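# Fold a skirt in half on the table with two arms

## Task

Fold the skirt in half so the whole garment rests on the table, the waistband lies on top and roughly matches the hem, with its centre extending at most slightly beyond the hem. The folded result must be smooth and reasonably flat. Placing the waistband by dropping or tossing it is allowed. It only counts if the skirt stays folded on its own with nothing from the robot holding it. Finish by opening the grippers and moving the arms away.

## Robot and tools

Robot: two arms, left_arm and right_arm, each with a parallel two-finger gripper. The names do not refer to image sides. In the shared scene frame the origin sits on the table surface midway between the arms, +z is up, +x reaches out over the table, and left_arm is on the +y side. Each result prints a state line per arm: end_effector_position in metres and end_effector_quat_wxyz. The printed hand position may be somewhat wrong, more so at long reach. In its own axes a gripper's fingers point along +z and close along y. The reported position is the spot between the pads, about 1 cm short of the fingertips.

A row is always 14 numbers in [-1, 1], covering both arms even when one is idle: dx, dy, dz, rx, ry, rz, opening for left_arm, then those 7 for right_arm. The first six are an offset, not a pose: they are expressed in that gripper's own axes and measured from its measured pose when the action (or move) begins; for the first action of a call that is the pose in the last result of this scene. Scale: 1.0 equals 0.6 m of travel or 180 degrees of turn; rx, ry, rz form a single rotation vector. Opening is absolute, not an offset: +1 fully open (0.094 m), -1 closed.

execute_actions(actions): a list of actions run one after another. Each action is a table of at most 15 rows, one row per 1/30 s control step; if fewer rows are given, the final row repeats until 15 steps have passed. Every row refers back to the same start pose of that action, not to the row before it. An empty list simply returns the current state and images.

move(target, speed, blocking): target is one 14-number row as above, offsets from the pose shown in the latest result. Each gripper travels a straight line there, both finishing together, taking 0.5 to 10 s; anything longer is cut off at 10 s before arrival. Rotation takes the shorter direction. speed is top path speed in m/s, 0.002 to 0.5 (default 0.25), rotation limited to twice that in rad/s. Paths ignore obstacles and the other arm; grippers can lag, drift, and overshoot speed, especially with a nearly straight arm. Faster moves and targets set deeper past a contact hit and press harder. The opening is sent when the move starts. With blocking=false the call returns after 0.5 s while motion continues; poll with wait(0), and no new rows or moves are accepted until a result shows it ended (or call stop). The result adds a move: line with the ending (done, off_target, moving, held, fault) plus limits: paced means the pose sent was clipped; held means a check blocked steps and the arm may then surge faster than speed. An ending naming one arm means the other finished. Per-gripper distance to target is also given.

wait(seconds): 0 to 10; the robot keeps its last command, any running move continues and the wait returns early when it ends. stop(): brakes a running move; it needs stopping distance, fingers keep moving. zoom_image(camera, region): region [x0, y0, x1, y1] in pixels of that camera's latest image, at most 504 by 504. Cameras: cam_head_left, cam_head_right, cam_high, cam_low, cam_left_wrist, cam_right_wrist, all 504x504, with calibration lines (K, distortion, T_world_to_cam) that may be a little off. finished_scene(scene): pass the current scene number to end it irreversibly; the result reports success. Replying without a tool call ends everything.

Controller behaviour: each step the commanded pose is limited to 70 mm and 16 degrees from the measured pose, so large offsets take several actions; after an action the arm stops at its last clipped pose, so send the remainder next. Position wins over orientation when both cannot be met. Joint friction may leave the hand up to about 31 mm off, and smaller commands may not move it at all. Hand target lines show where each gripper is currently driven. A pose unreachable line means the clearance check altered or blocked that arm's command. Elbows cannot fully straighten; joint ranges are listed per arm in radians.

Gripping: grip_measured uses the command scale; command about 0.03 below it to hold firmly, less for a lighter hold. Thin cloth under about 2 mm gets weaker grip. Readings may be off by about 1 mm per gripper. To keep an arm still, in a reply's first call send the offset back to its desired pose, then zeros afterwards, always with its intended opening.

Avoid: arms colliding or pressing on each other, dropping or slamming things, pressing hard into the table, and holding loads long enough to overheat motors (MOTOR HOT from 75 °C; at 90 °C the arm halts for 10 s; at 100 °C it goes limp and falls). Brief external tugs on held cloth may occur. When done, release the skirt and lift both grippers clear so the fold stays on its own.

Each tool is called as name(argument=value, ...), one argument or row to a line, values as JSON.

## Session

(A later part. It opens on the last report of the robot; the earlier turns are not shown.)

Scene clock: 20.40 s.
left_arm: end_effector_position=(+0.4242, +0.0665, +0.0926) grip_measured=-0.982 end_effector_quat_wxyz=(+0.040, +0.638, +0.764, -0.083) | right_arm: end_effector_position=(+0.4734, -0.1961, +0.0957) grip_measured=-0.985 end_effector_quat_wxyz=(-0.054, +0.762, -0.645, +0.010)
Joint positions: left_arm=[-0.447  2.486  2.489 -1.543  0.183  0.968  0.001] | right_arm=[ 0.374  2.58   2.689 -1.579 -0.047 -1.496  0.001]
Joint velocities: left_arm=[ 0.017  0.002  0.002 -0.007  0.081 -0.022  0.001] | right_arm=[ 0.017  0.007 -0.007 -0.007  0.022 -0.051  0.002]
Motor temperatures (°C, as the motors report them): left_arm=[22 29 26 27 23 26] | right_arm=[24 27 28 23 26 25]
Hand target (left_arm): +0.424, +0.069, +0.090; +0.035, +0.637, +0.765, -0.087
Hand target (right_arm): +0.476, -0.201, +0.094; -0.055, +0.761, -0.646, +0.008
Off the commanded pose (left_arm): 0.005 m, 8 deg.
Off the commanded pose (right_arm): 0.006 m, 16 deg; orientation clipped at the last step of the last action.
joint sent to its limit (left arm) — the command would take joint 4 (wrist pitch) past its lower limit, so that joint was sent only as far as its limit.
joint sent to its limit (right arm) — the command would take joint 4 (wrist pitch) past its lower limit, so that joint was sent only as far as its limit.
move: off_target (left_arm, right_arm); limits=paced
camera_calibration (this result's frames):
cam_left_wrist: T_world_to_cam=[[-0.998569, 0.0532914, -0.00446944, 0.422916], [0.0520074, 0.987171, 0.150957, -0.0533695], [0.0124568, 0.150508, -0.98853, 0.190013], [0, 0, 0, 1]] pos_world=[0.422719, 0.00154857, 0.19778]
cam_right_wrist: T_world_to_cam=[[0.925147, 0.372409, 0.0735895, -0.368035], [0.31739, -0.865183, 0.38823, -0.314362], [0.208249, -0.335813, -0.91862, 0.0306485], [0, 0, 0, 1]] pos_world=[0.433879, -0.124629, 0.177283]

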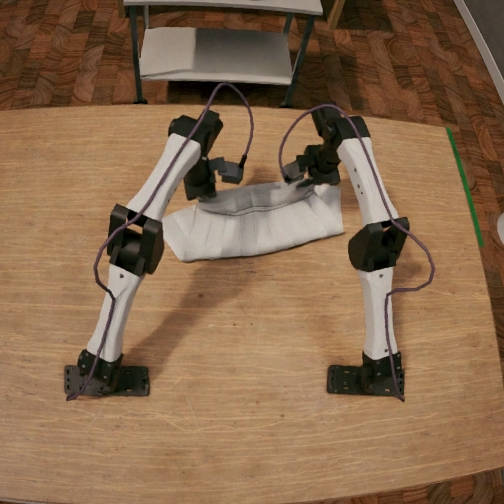

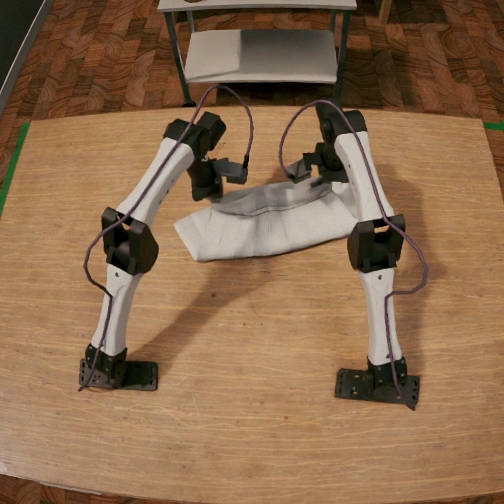

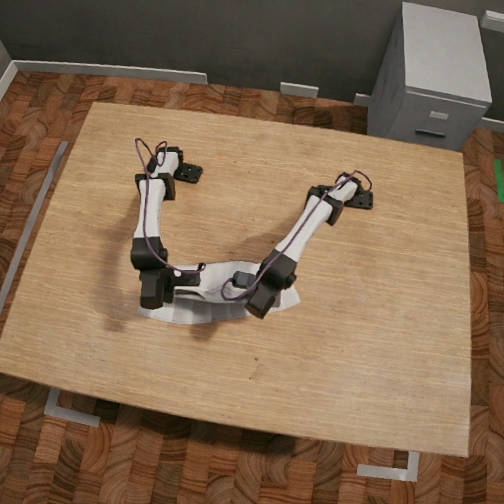

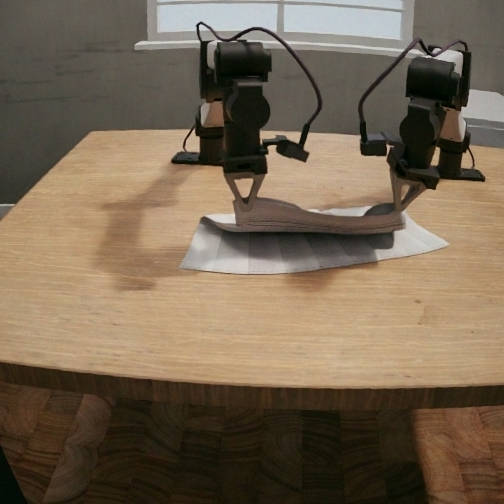

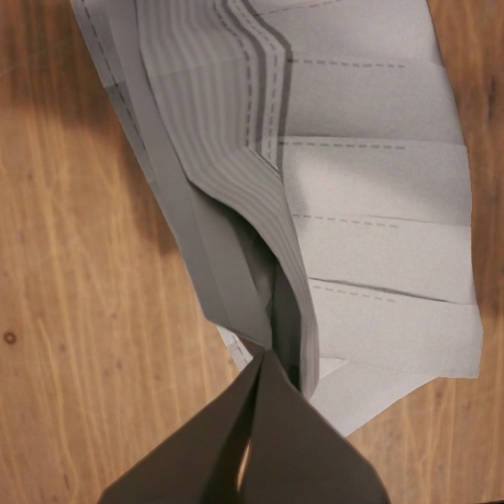

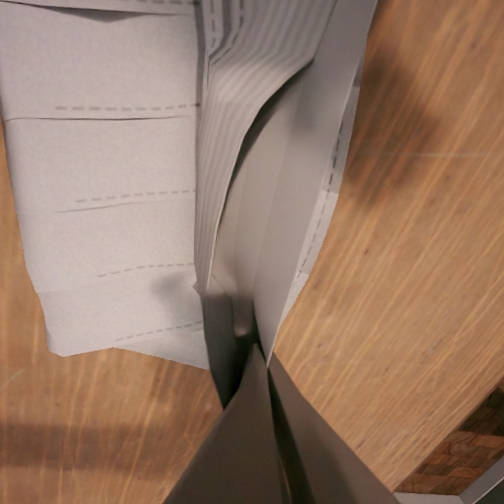

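move(
  target=[0.03,0.04,0.075,-0.03,0,0,-1,0.015,-0.035,0.09,0.03,0,0,-1],
  speed=0.1,
)

move(
  target=[0,0.02,0,0,0,0,-0.6,0,-0.02,0,0,0,0,-0.6],
)

move(
  target=[0,0.03,-0.15,-0.1,0,0,-0.6,0,-0.03,-0.15,0.1,0,0,-0.6],
)

move(
  target=[0.3,-0.3,-0.25,0,0,0,0,0.2,0.35,-0.25,0,0,0,0],
)

Scene clock: 21.87 s.
left_arm: end_effector_position=(+0.4423, +0.0698, +0.0480) grip_measured=-0.982 end_effector_quat_wxyz=(+0.079, +0.638, +0.764, -0.054) | right_arm: end_effector_position=(+0.4989, -0.1900, +0.0421) grip_measured=-0.985 end_effector_quat_wxyz=(-0.089, +0.761, -0.642, +0.035)
Joint positions: left_arm=[-0.438  2.401  2.156 -1.203  0.148  0.972  0.001] | right_arm=[ 0.374  2.519  2.342 -1.209 -0.047 -1.496  0.001]
Joint velocities: left_arm=[-0.007 -0.002 -0.002  0.007 -0.037  0.022  0.001] | right_arm=[-0.002  0.012 -0.022 -0.037  0.051 -0.051  0.   ]
Motor temperatures (°C, as the motors report them): left_arm=[22 30 26 27 23 26] | right_arm=[24 28 29 23 26 25]
Hand target (left_arm): +0.442, +0.080, +0.043; +0.070, +0.635, +0.768, -0.048
Hand target (right_arm): +0.501, -0.198, +0.044; -0.090, +0.759, -0.644, +0.041
Off the commanded pose (left_arm): 0.011 m, 1 deg.
Off the commanded pose (right_arm): 0.008 m, 1 deg.
move: off_target (left_arm)
camera_calibration (this result's frames):
cam_left_wrist: T_world_to_cam=[[-0.99386, 0.0450142, -0.101078, 0.443793], [0.0294576, 0.988181, 0.150434, -0.0409314], [0.106655, 0.146532, -0.983439, 0.103589], [0, 0, 0, 1]] pos_world=[0.431225, 0.00529161, 0.152888]
cam_right_wrist: T_world_to_cam=[[0.915314, 0.370797, 0.157192, -0.388907], [0.285595, -0.872791, 0.395817, -0.282189], [0.283963, -0.317403, -0.904776, -0.0566861], [0, 0, 0, 1]] pos_world=[0.45266, -0.120079, 0.12154]

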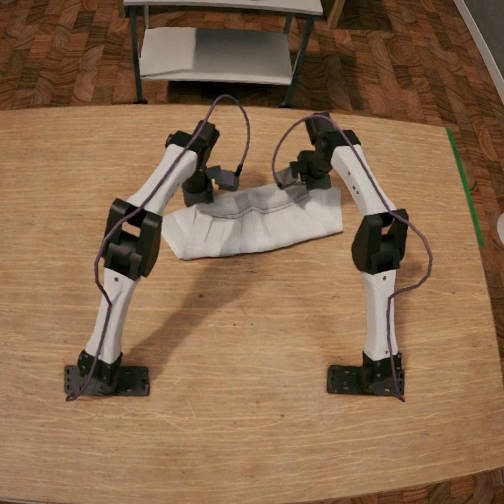

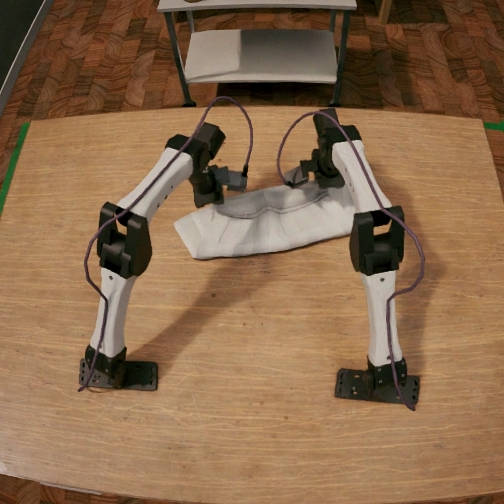

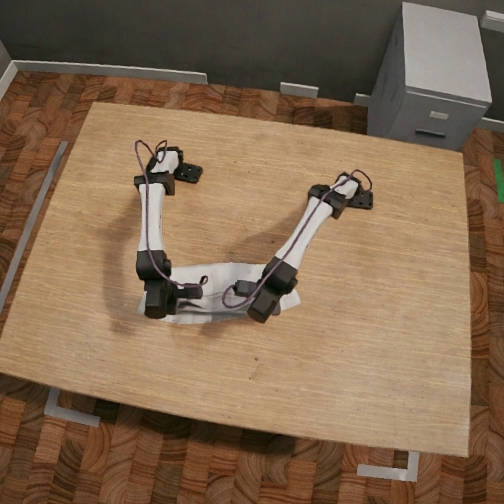

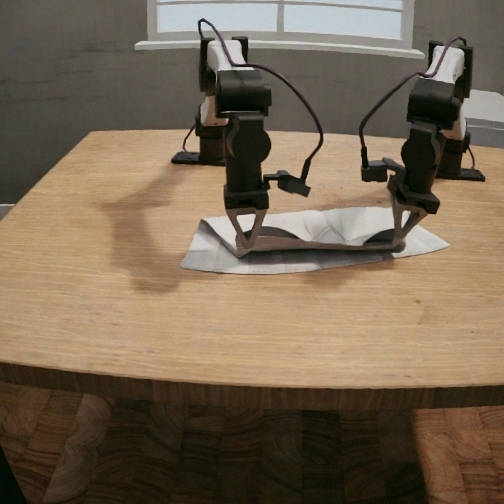

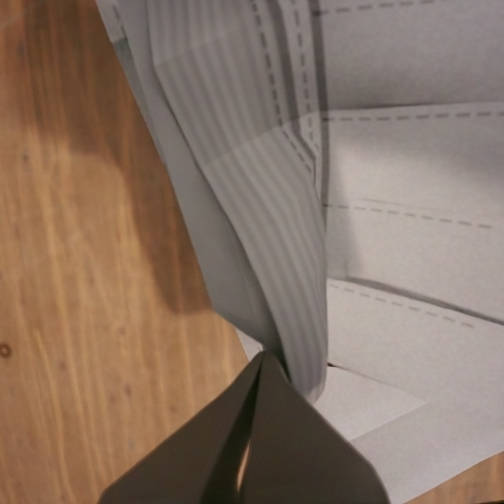

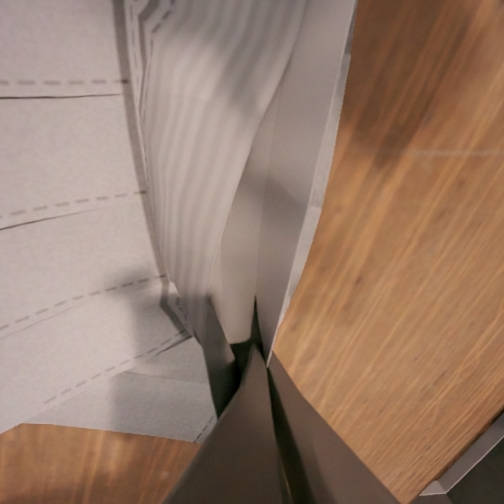

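Scene clock: 22.83 s.
left_arm: end_effector_position=(+0.4518, +0.0657, +0.0537) grip_measured=-0.602 end_effector_quat_wxyz=(+0.087, +0.641, +0.761, -0.052) | right_arm: end_effector_position=(+0.5119, -0.1868, +0.0515) grip_measured=-0.602 end_effector_quat_wxyz=(-0.097, +0.760, -0.641, +0.041)
Joint positions: left_arm=[-0.438  2.44   2.246 -1.239  0.148  0.98   0.019] | right_arm=[ 0.374  2.598  2.525 -1.292 -0.047 -1.496  0.019]
Joint velocities: left_arm=[-0.007 -0.007  0.007  0.081 -0.037 -0.037  0.   ] | right_arm=[-0.022 -0.017  0.017  0.037 -0.081 -0.022  0.001]
Motor temperatures (°C, as the motors report them): left_arm=[22 30 27 27 23 26] | right_arm=[24 29 29 23 26 25]
Hand target (left_arm): +0.454, +0.072, +0.048; +0.079, +0.638, +0.764, -0.054
Hand target (right_arm): +0.511, -0.188, +0.045; -0.089, +0.760, -0.642, +0.036
Off the commanded pose (left_arm): 0.009 m, 1 deg.
Off the commanded pose (right_arm): 0.008 m, 1 deg.
move: done
camera_calibration (this result's frames):
cam_left_wrist: T_world_to_cam=[[-0.99171, 0.0521663, -0.117429, 0.453463], [0.0348338, 0.988806, 0.145086, -0.0401433], [0.123683, 0.139793, -0.982426, 0.101461], [0, 0, 0, 1]] pos_world=[0.438553, 0.00185495, 0.158751]
cam_right_wrist: T_world_to_cam=[[0.912032, 0.37, 0.176911, -0.402963], [0.277805, -0.874683, 0.397183, -0.283332], [0.301698, -0.313097, -0.900527, -0.0593018], [0, 0, 0, 1]] pos_world=[0.464117, -0.117297, 0.13042]

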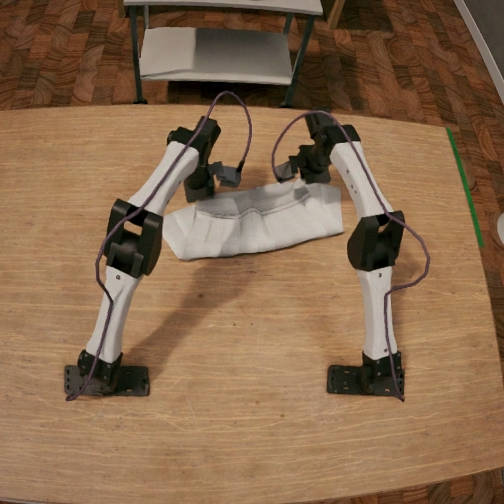

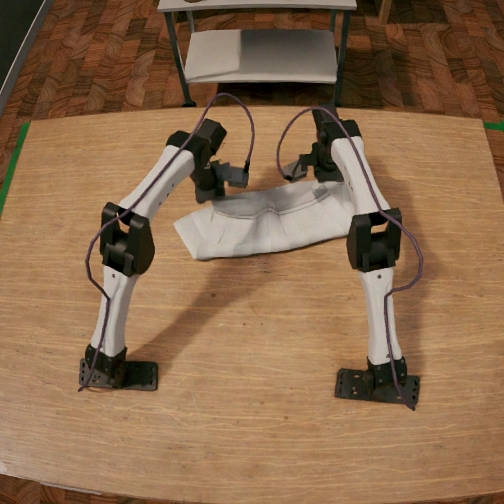

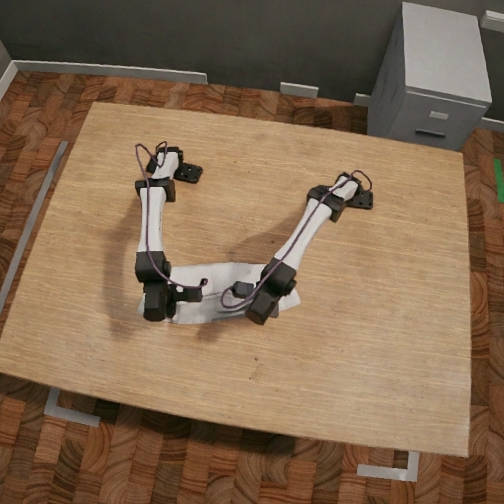

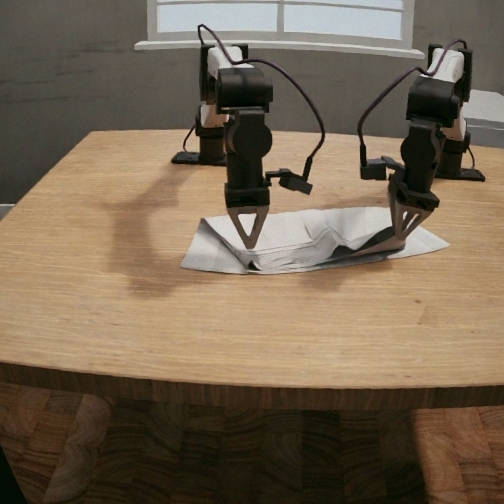

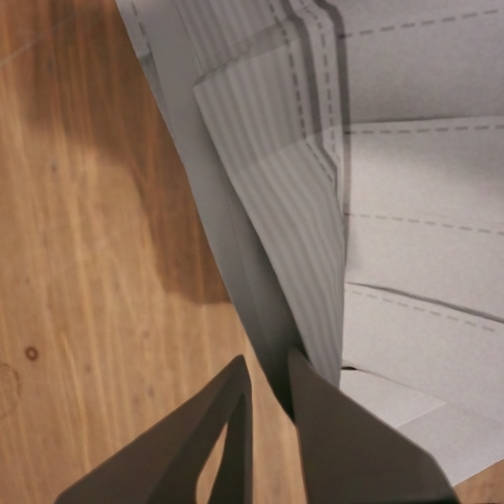

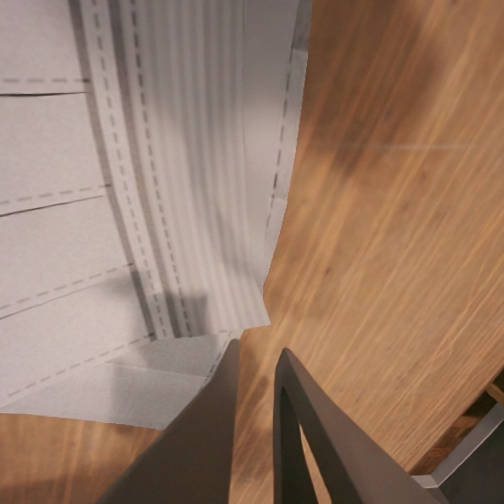

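Scene clock: 24.00 s.
left_arm: end_effector_position=(+0.4680, +0.0897, +0.1472) grip_measured=-0.602 end_effector_quat_wxyz=(+0.193, +0.616, +0.761, +0.063) | right_arm: end_effector_position=(+0.5114, -0.1898, +0.1441) grip_measured=-0.602 end_effector_quat_wxyz=(-0.216, +0.740, -0.622, +0.139)
Joint positions: left_arm=[-0.438  2.156  2.072 -1.079 -0.018  0.953  0.019] | right_arm=[ 0.374  2.18   2.049 -0.921 -0.031 -1.496  0.019]
Joint velocities: left_arm=[ 0.002  0.002 -0.022  0.051 -0.095 -0.051 -0.   ] | right_arm=[-0.002  0.022 -0.022 -0.007  0.066  0.007 -0.   ]
Motor temperatures (°C, as the motors report them): left_arm=[22 31 27 27 23 26] | right_arm=[24 30 29 23 26 25]
Hand target (left_arm): +0.464, +0.086, +0.142; +0.187, +0.619, +0.760, +0.066
Hand target (right_arm): +0.511, -0.192, +0.142; -0.213, +0.736, -0.626, +0.142
Off the commanded pose (left_arm): 0.008 m, 1 deg.
Off the commanded pose (right_arm): 0.003 m, 1 deg.
move: done
camera_calibration (this result's frames):
cam_left_wrist: T_world_to_cam=[[-0.911582, -0.00634964, -0.411068, 0.490232], [-0.0839513, 0.981687, 0.171006, -0.02561], [0.402455, 0.190396, -0.895422, 0.0401512], [0, 0, 0, 1]] pos_world=[0.428578, 0.0206092, 0.241851]
cam_right_wrist: T_world_to_cam=[[0.814286, 0.345814, 0.46621, -0.414086], [0.147191, -0.899929, 0.410442, -0.262501], [0.561492, -0.265596, -0.7837, -0.117442], [0, 0, 0, 1]] pos_world=[0.441765, -0.124228, 0.208754]

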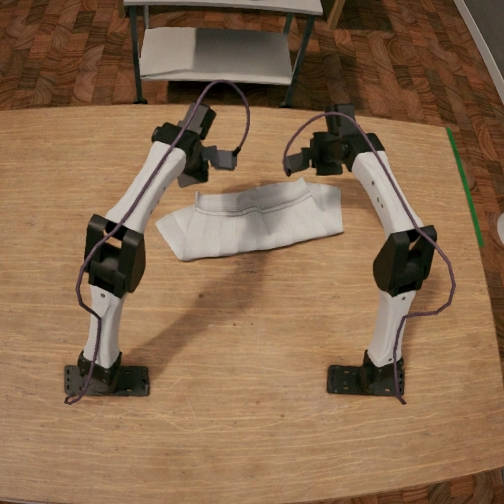

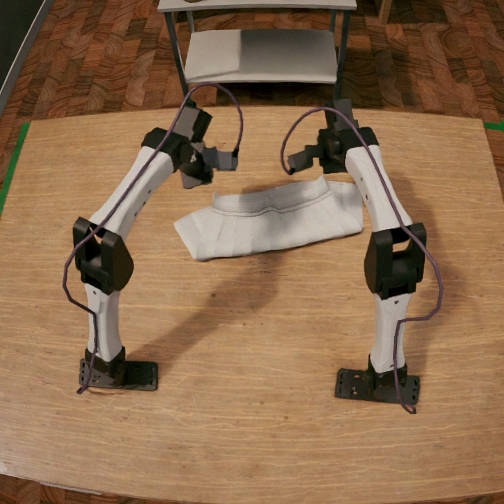

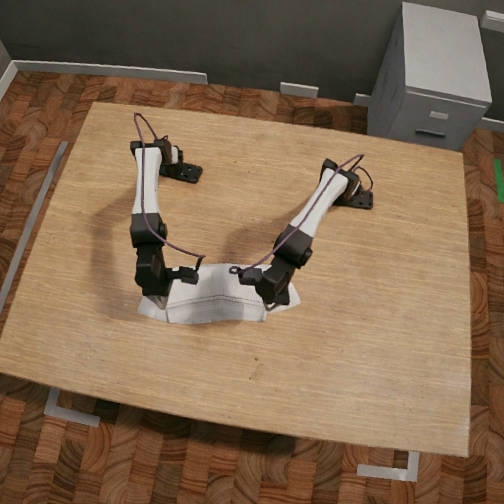

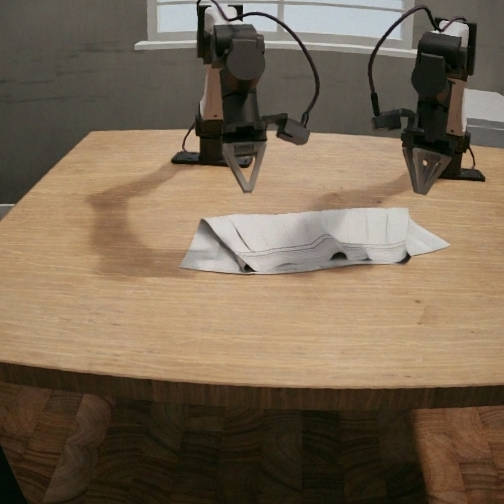

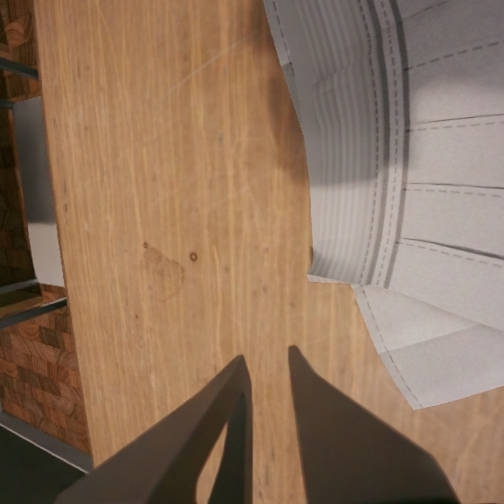

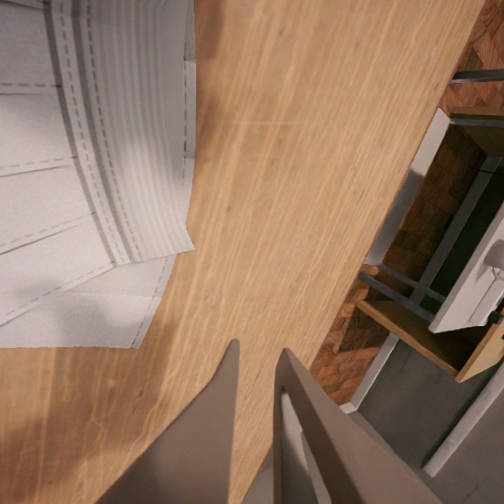

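Scene clock: 25.83 s.
left_arm: end_effector_position=(+0.2285, +0.2436, +0.1945) grip_measured=-0.002 end_effector_quat_wxyz=(+0.205, +0.616, +0.757, +0.075) | right_arm: end_effector_position=(+0.2876, -0.3527, +0.1641) grip_measured=-0.002 end_effector_quat_wxyz=(-0.225, +0.735, -0.622, +0.146)
Joint positions: left_arm=[-0.174  1.063  1.117 -1.192  0.078  1.201  0.047] | right_arm=[-0.112  1.259  1.067 -0.901 -0.27  -1.919  0.047]
Joint velocities: left_arm=[ 0.017 -0.007 -0.022  0.022  0.007  0.022  0.   ] | right_arm=[-0.012 -0.017  0.007 -0.007  0.037 -0.081  0.001]
Motor temperatures (°C, as the motors report them): left_arm=[22 31 27 27 23 26] | right_arm=[24 30 29 23 26 25]
Hand target (left_arm): +0.221, +0.246, +0.185; +0.191, +0.616, +0.761, +0.064
Hand target (right_arm): +0.280, -0.352, +0.159; -0.223, +0.737, -0.623, +0.135
Off the commanded pose (left_arm): 0.014 m, 2 deg.
Off the commanded pose (right_arm): 0.007 m, 1 deg.
move: off_target (left_arm)
camera_calibration (this result's frames):
cam_left_wrist: T_world_to_cam=[[-0.896969, -0.00356382, -0.44208, 0.294268], [-0.088406, 0.981216, 0.171463, -0.203832], [0.433165, 0.19288, -0.880435, 0.13912], [0, 0, 0, 1]] pos_world=[0.185668, 0.174219, 0.287526]
cam_right_wrist: T_world_to_cam=[[0.805432, 0.337518, 0.487197, -0.188656], [0.132392, -0.903697, 0.407189, -0.380909], [0.577713, -0.263462, -0.772551, -0.0251394], [0, 0, 0, 1]] pos_world=[0.216902, -0.287175, 0.227593]

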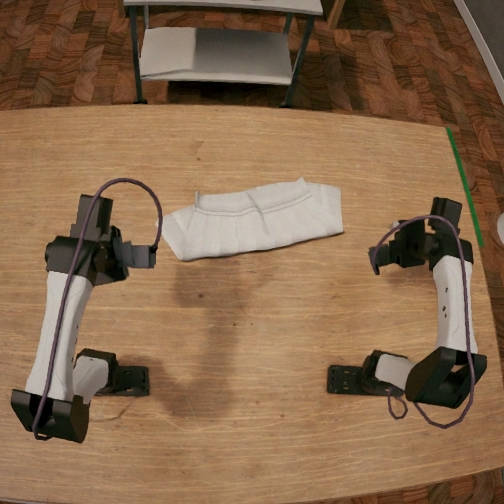

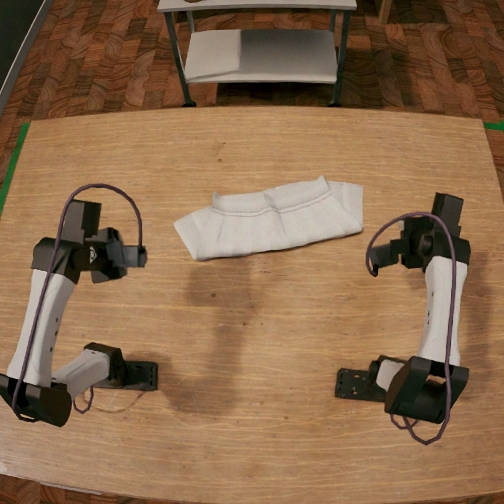

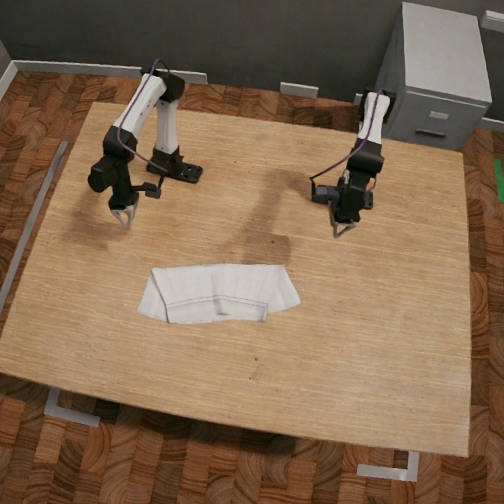

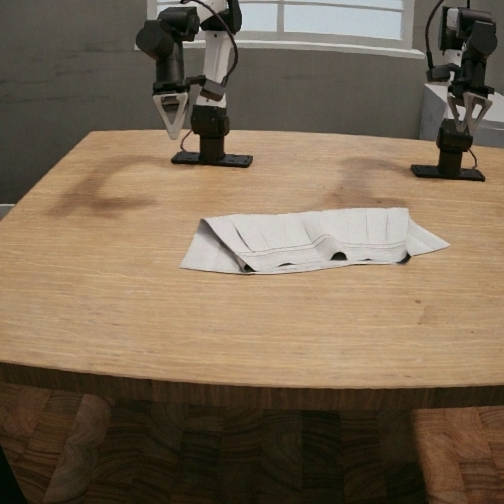

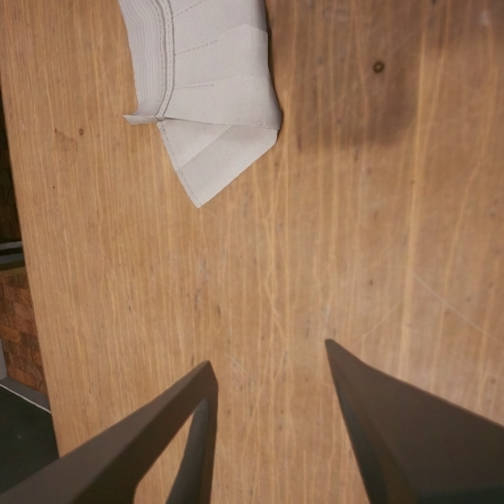

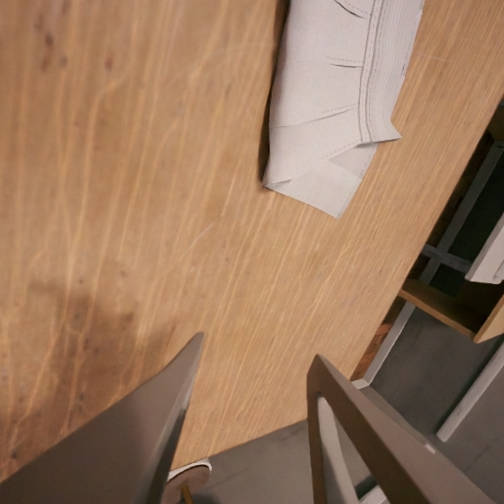

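move(
  target=[-0.3,0.167,0.407,0,0,0,-1,-0.218,-0.218,0.37,0,0,0,-1],
)

move(
  target=[0.018,-0.03,0.075,0,0,0,-1,0.005,0.047,0.08,0,0,0,-1],
  speed=0.08,
)

move(
  target=[0.05,0,0,0,0,0,-1,0.05,0.005,0.008,0,0,0,-1],
  speed=0.05,
)

Scene clock: 27.90 s.
left_arm: end_effector_position=(+0.4396, +0.0598, +0.0509) grip_measured=-0.986 end_effector_quat_wxyz=(+0.206, +0.615, +0.758, +0.069) | right_arm: end_effector_position=(+0.4861, -0.1828, +0.0527) grip_measured=-0.989 end_effector_quat_wxyz=(-0.222, +0.740, -0.618, +0.149)
Joint positions: left_arm=[-0.53   2.099  1.586 -0.623 -0.061  0.873  0.001] | right_arm=[ 0.406  2.104  1.553 -0.478 -0.008 -1.478  0.001]
Joint velocities: left_arm=[ 0.012 -0.002 -0.017  0.022  0.066 -0.007  0.   ] | right_arm=[-0.002  0.022  0.012 -0.007 -0.007  0.007 -0.   ]
Motor temperatures (°C, as the motors report them): left_arm=[22 31 27 27 23 26] | right_arm=[24 30 29 23 26 25]
Hand target (left_arm): +0.441, +0.056, +0.051; +0.207, +0.615, +0.757, +0.073
Hand target (right_arm): +0.488, -0.181, +0.050; -0.218, +0.738, -0.621, +0.150
Off the commanded pose (left_arm): 0.006 m, 1 deg.
Off the commanded pose (right_arm): 0.009 m, 1 deg.
move: done
camera_calibration (this result's frames):
cam_left_wrist: T_world_to_cam=[[-0.898908, -0.00802767, -0.438064, 0.420472], [-0.0871505, 0.983129, 0.160817, 0.0196531], [0.429383, 0.182737, -0.884442, -0.0408836], [0, 0, 0, 1]] pos_world=[0.397233, -0.00847517, 0.144874]
cam_right_wrist: T_world_to_cam=[[0.801356, 0.351415, 0.484083, -0.346943], [0.141147, -0.89748, 0.417859, -0.211981], [0.581297, -0.266527, -0.768803, -0.183601], [0, 0, 0, 1]] pos_world=[0.414672, -0.117263, 0.115375]

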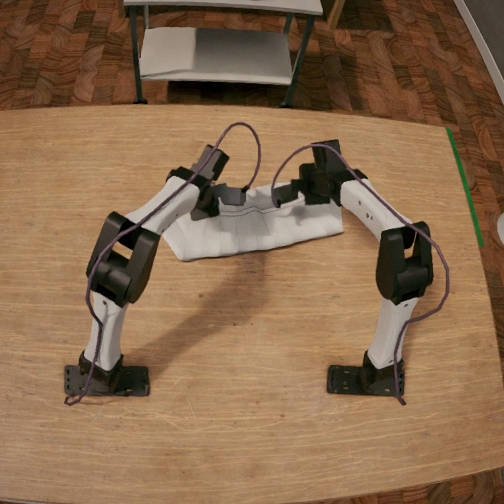

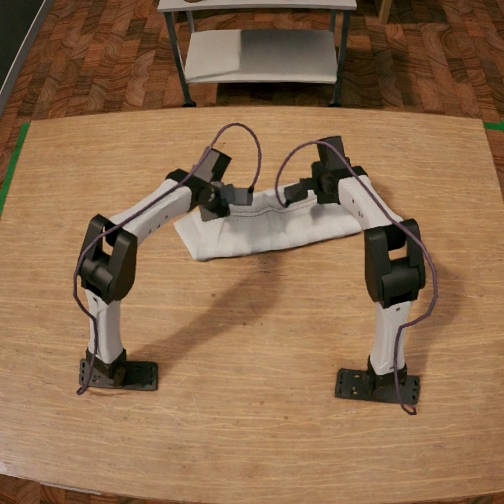

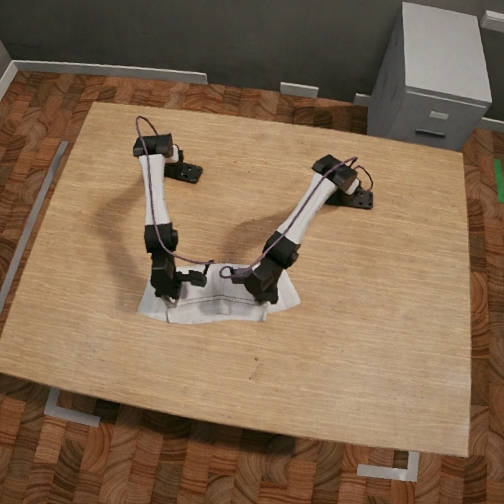

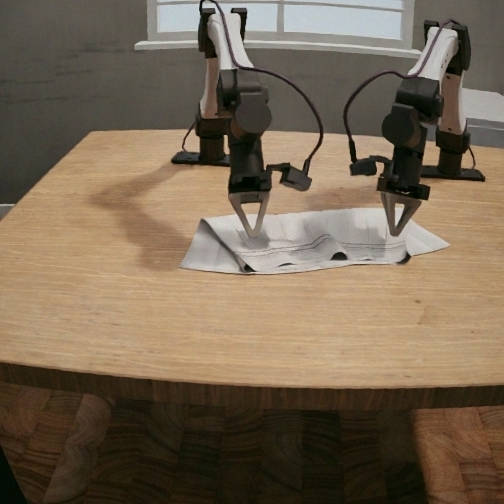

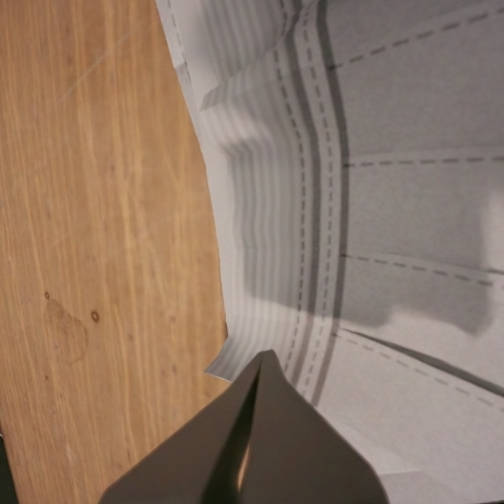

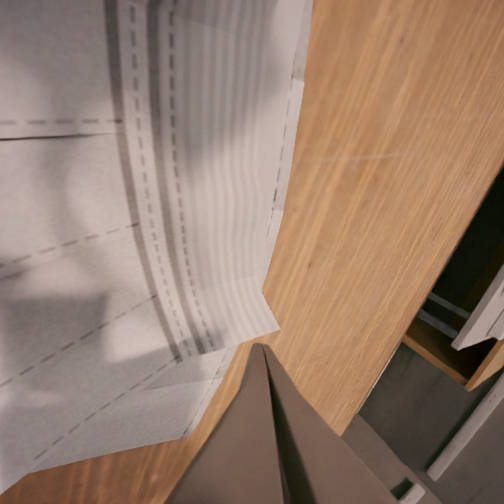

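Scene clock: 29.07 s.
left_arm: end_effector_position=(+0.4471, +0.0557, +0.0212) grip_measured=-0.986 end_effector_quat_wxyz=(+0.227, +0.611, +0.755, +0.073) | right_arm: end_effector_position=(+0.4920, -0.1812, +0.0103) grip_measured=-0.989 end_effector_quat_wxyz=(-0.231, +0.737, -0.616, +0.155)
Joint positions: left_arm=[-0.53   2.14   1.506 -0.46  -0.061  0.873  0.001] | right_arm=[ 0.406  2.175  1.471 -0.303 -0.008 -1.478  0.001]
Joint velocities: left_arm=[-0.017 -0.017 -0.007  0.022 -0.022  0.007 -0.   ] | right_arm=[ 0.002 -0.027  0.017  0.007 -0.007  0.051  0.   ]
Motor temperatures (°C, as the motors report them): left_arm=[22 31 27 28 23 26] | right_arm=[24 30 29 24 26 25]
Hand target (left_arm): +0.439, +0.060, +0.002; +0.206, +0.615, +0.758, +0.069
Hand target (right_arm): +0.487, -0.183, -0.003; -0.222, +0.740, -0.618, +0.149
Off the commanded pose (left_arm): 0.022 m, 2 deg.
Off the commanded pose (right_arm): 0.014 m, 1 deg.
move: off_target (left_arm, right_arm)
camera_calibration (this result's frames):
cam_left_wrist: T_world_to_cam=[[-0.88205, -0.0173134, -0.470838, 0.407807], [-0.0926809, 0.986175, 0.137362, 0.0319214], [0.46195, 0.164798, -0.871461, -0.0834482], [0, 0, 0, 1]] pos_world=[0.401214, -0.0106675, 0.114904]
cam_right_wrist: T_world_to_cam=[[0.790275, 0.348345, 0.504104, -0.326987], [0.131805, -0.900069, 0.415336, -0.189457], [0.598408, -0.261786, -0.757215, -0.2269], [0, 0, 0, 1]] pos_world=[0.41916, -0.116019, 0.0717114]

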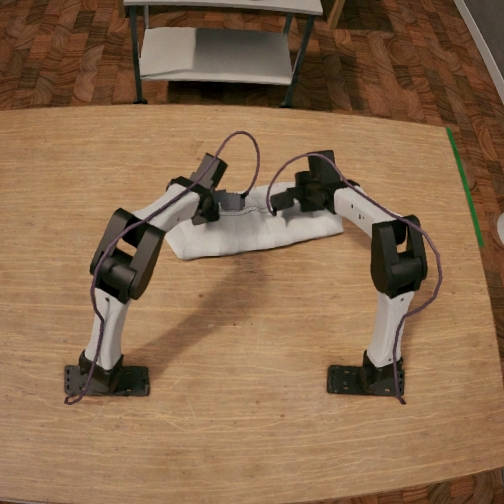

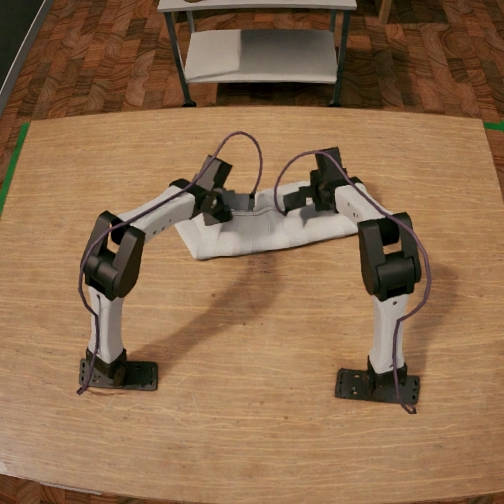

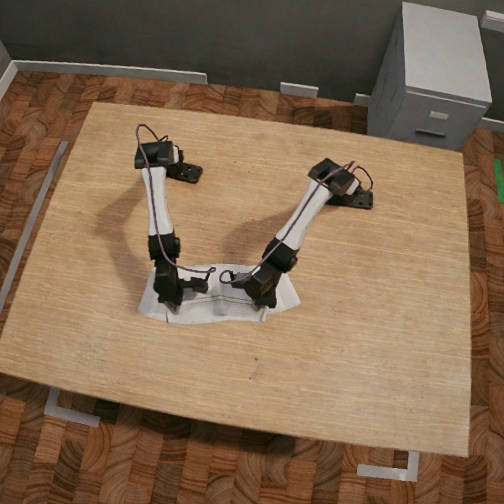

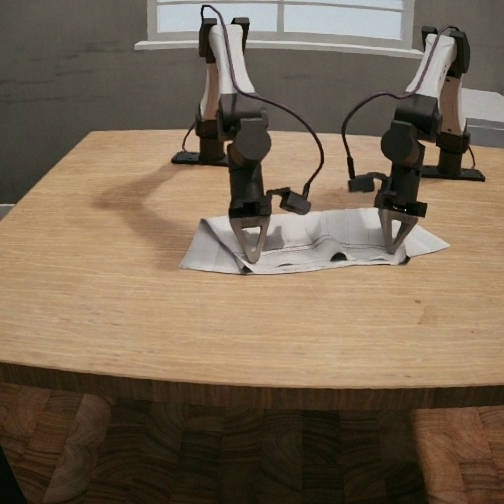

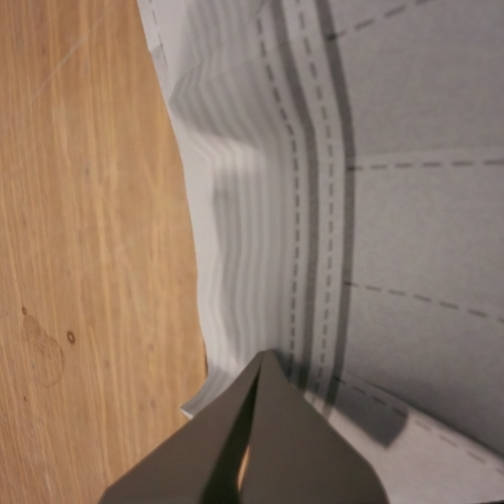

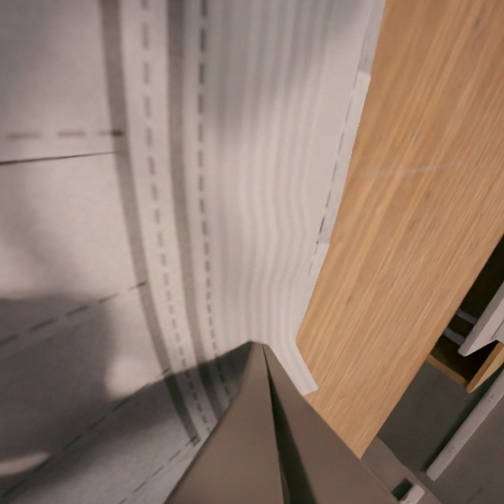

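Scene clock: 29.97 s.
left_arm: end_effector_position=(+0.4483, +0.0761, +0.0204) grip_measured=-0.986 end_effector_quat_wxyz=(+0.237, +0.611, +0.752, +0.076) | right_arm: end_effector_position=(+0.5020, -0.2065, +0.0126) grip_measured=-0.989 end_effector_quat_wxyz=(-0.237, +0.733, -0.617, +0.162)
Joint positions: left_arm=[-0.487  2.098  1.426 -0.397 -0.042  0.915  0.001] | right_arm=[ 0.347  2.175  1.471 -0.285 -0.034 -1.521  0.001]
Joint velocities: left_arm=[-0.017  0.007  0.002 -0.051 -0.022 -0.051 -0.   ] | right_arm=[-0.017 -0.007 -0.017 -0.051  0.037 -0.081 -0.001]
Motor temperatures (°C, as the motors report them): left_arm=[22 32 27 28 23 26] | right_arm=[24 30 29 24 26 25]
Hand target (left_arm): +0.443, +0.084, +0.014; +0.226, +0.611, +0.755, +0.073
Hand target (right_arm): +0.497, -0.210, +0.003; -0.232, +0.737, -0.616, +0.154
Off the commanded pose (left_arm): 0.012 m, 1 deg.
Off the commanded pose (right_arm): 0.011 m, 1 deg.
move: off_target (left_arm, right_arm)
camera_calibration (this result's frames):
cam_left_wrist: T_world_to_cam=[[-0.872161, -0.0187924, -0.488858, 0.404929], [-0.0929917, 0.987412, 0.127947, 0.0122732], [0.4803, 0.15705, -0.86293, -0.0958765], [0, 0, 0, 1]] pos_world=[0.400354, 0.0105482, 0.113648]
cam_right_wrist: T_world_to_cam=[[0.784248, 0.339663, 0.519215, -0.326247], [0.116263, -0.902467, 0.414772, -0.207209], [0.609457, -0.264919, -0.747248, -0.244043], [0, 0, 0, 1]] pos_world=[0.428683, -0.140837, 0.0729764]

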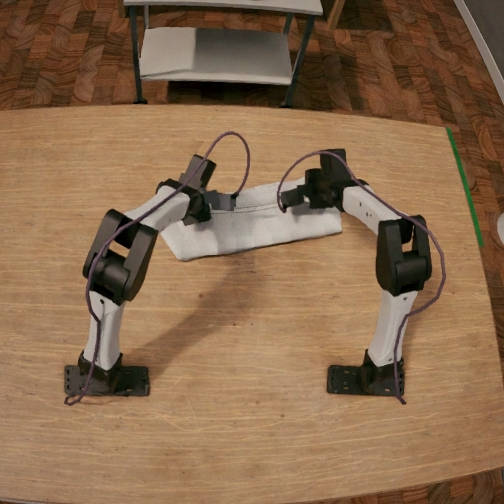

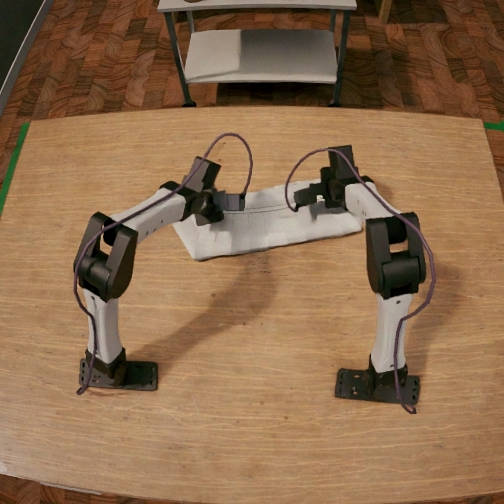

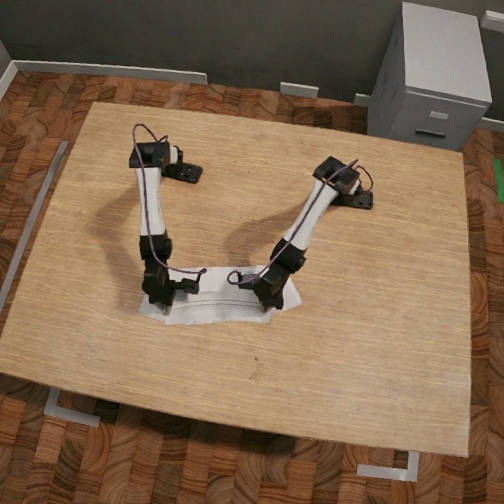

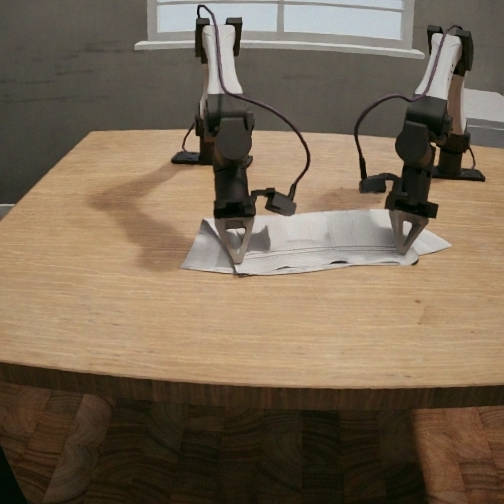

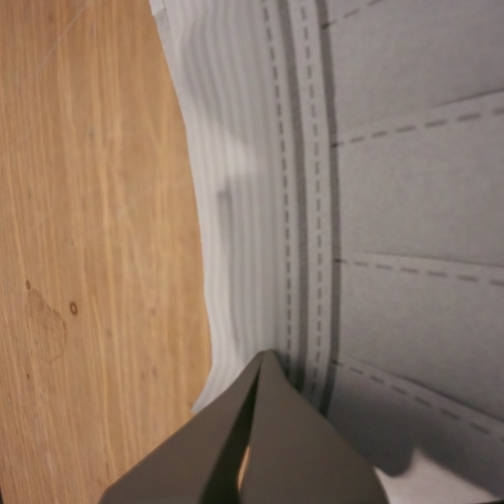

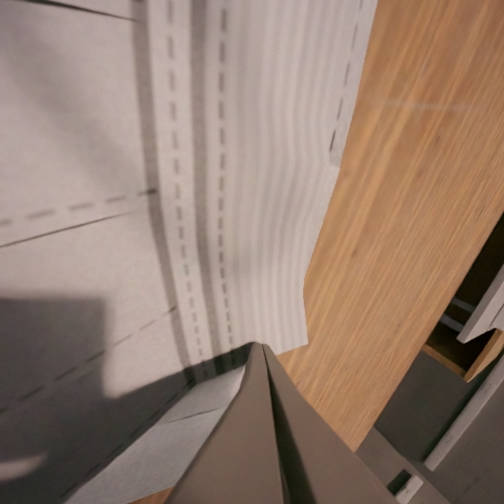

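move(
  target=[0.2,-0.1,-0.5,0,0,0,-1,0.15,0.1,-0.5,0,0,0,-1],
)

Scene clock: 32.10 s.
left_arm: end_effector_position=(+0.2499, +0.2290, +0.2240) grip_measured=-0.986 end_effector_quat_wxyz=(+0.236, +0.612, +0.751, +0.080) | right_arm: end_effector_position=(+0.3074, -0.3418, +0.2181) grip_measured=-0.989 end_effector_quat_wxyz=(-0.242, +0.730, -0.619, +0.160)
Joint positions: left_arm=[-0.216  1.126  1.241 -1.188  0.082  1.159  0.001] | right_arm=[-0.056  1.311  1.295 -1.02  -0.256 -1.856  0.001]
Joint velocities: left_arm=[ 0.017 -0.027 -0.017 -0.037 -0.037 -0.022  0.   ] | right_arm=[-0.002 -0.007  0.002 -0.037 -0.007 -0.051  0.   ]
Motor temperatures (°C, as the motors report them): left_arm=[22 32 27 28 23 26] | right_arm=[24 31 30 24 26 25]
Hand target (left_arm): +0.248, +0.231, +0.226; +0.236, +0.611, +0.752, +0.077
Hand target (right_arm): +0.306, -0.343, +0.221; -0.243, +0.731, -0.618, +0.159
Off the commanded pose (left_arm): 0.007 m, 0 deg.
Off the commanded pose (right_arm): 0.009 m, 1 deg.
move: done
camera_calibration (this result's frames):
cam_left_wrist: T_world_to_cam=[[-0.8704, -0.0137134, -0.492154, 0.333348], [-0.0918878, 0.986573, 0.135019, -0.184855], [0.483694, 0.162743, -0.859974, 0.148253], [0, 0, 0, 1]] pos_world=[0.201451, 0.162817, 0.316511]
cam_right_wrist: T_world_to_cam=[[0.784496, 0.330542, 0.524698, -0.238721], [0.110892, -0.90724, 0.405731, -0.389954], [0.610138, -0.26011, -0.748381, -0.00600297], [0, 0, 0, 1]] pos_world=[0.234181, -0.276437, 0.27898]

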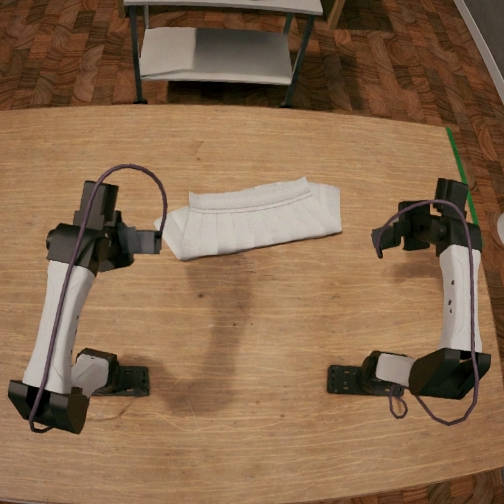

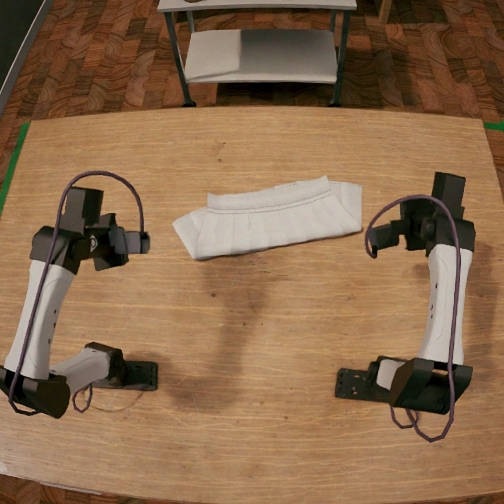

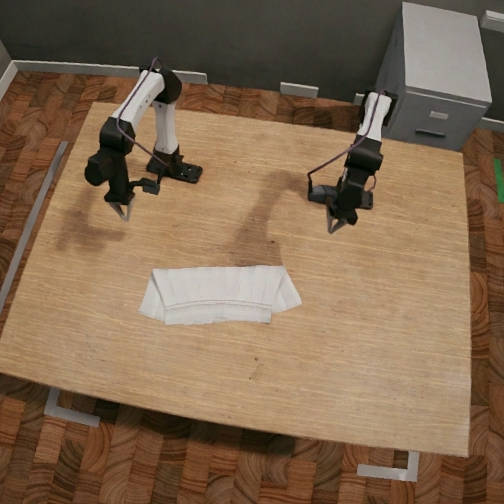

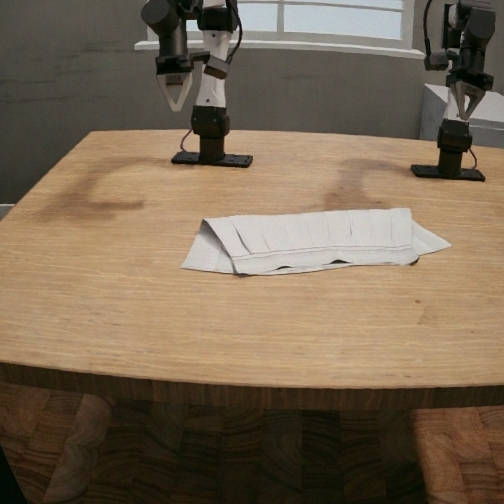

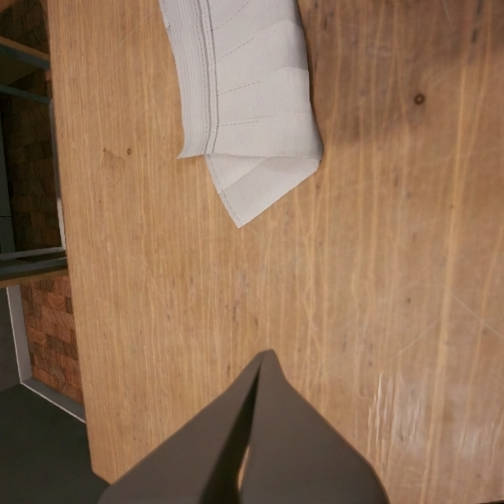

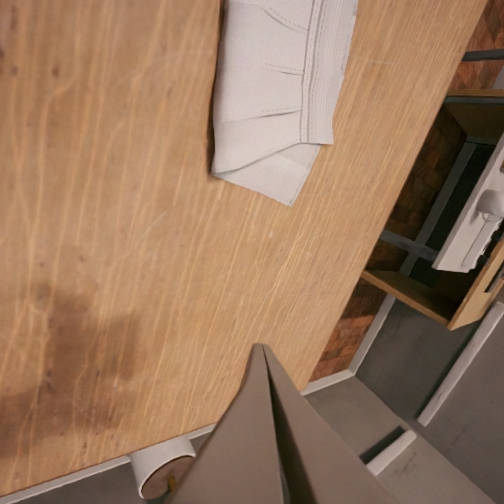

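finished_scene(
  scene=1,
)

The scene is finished: the task was done.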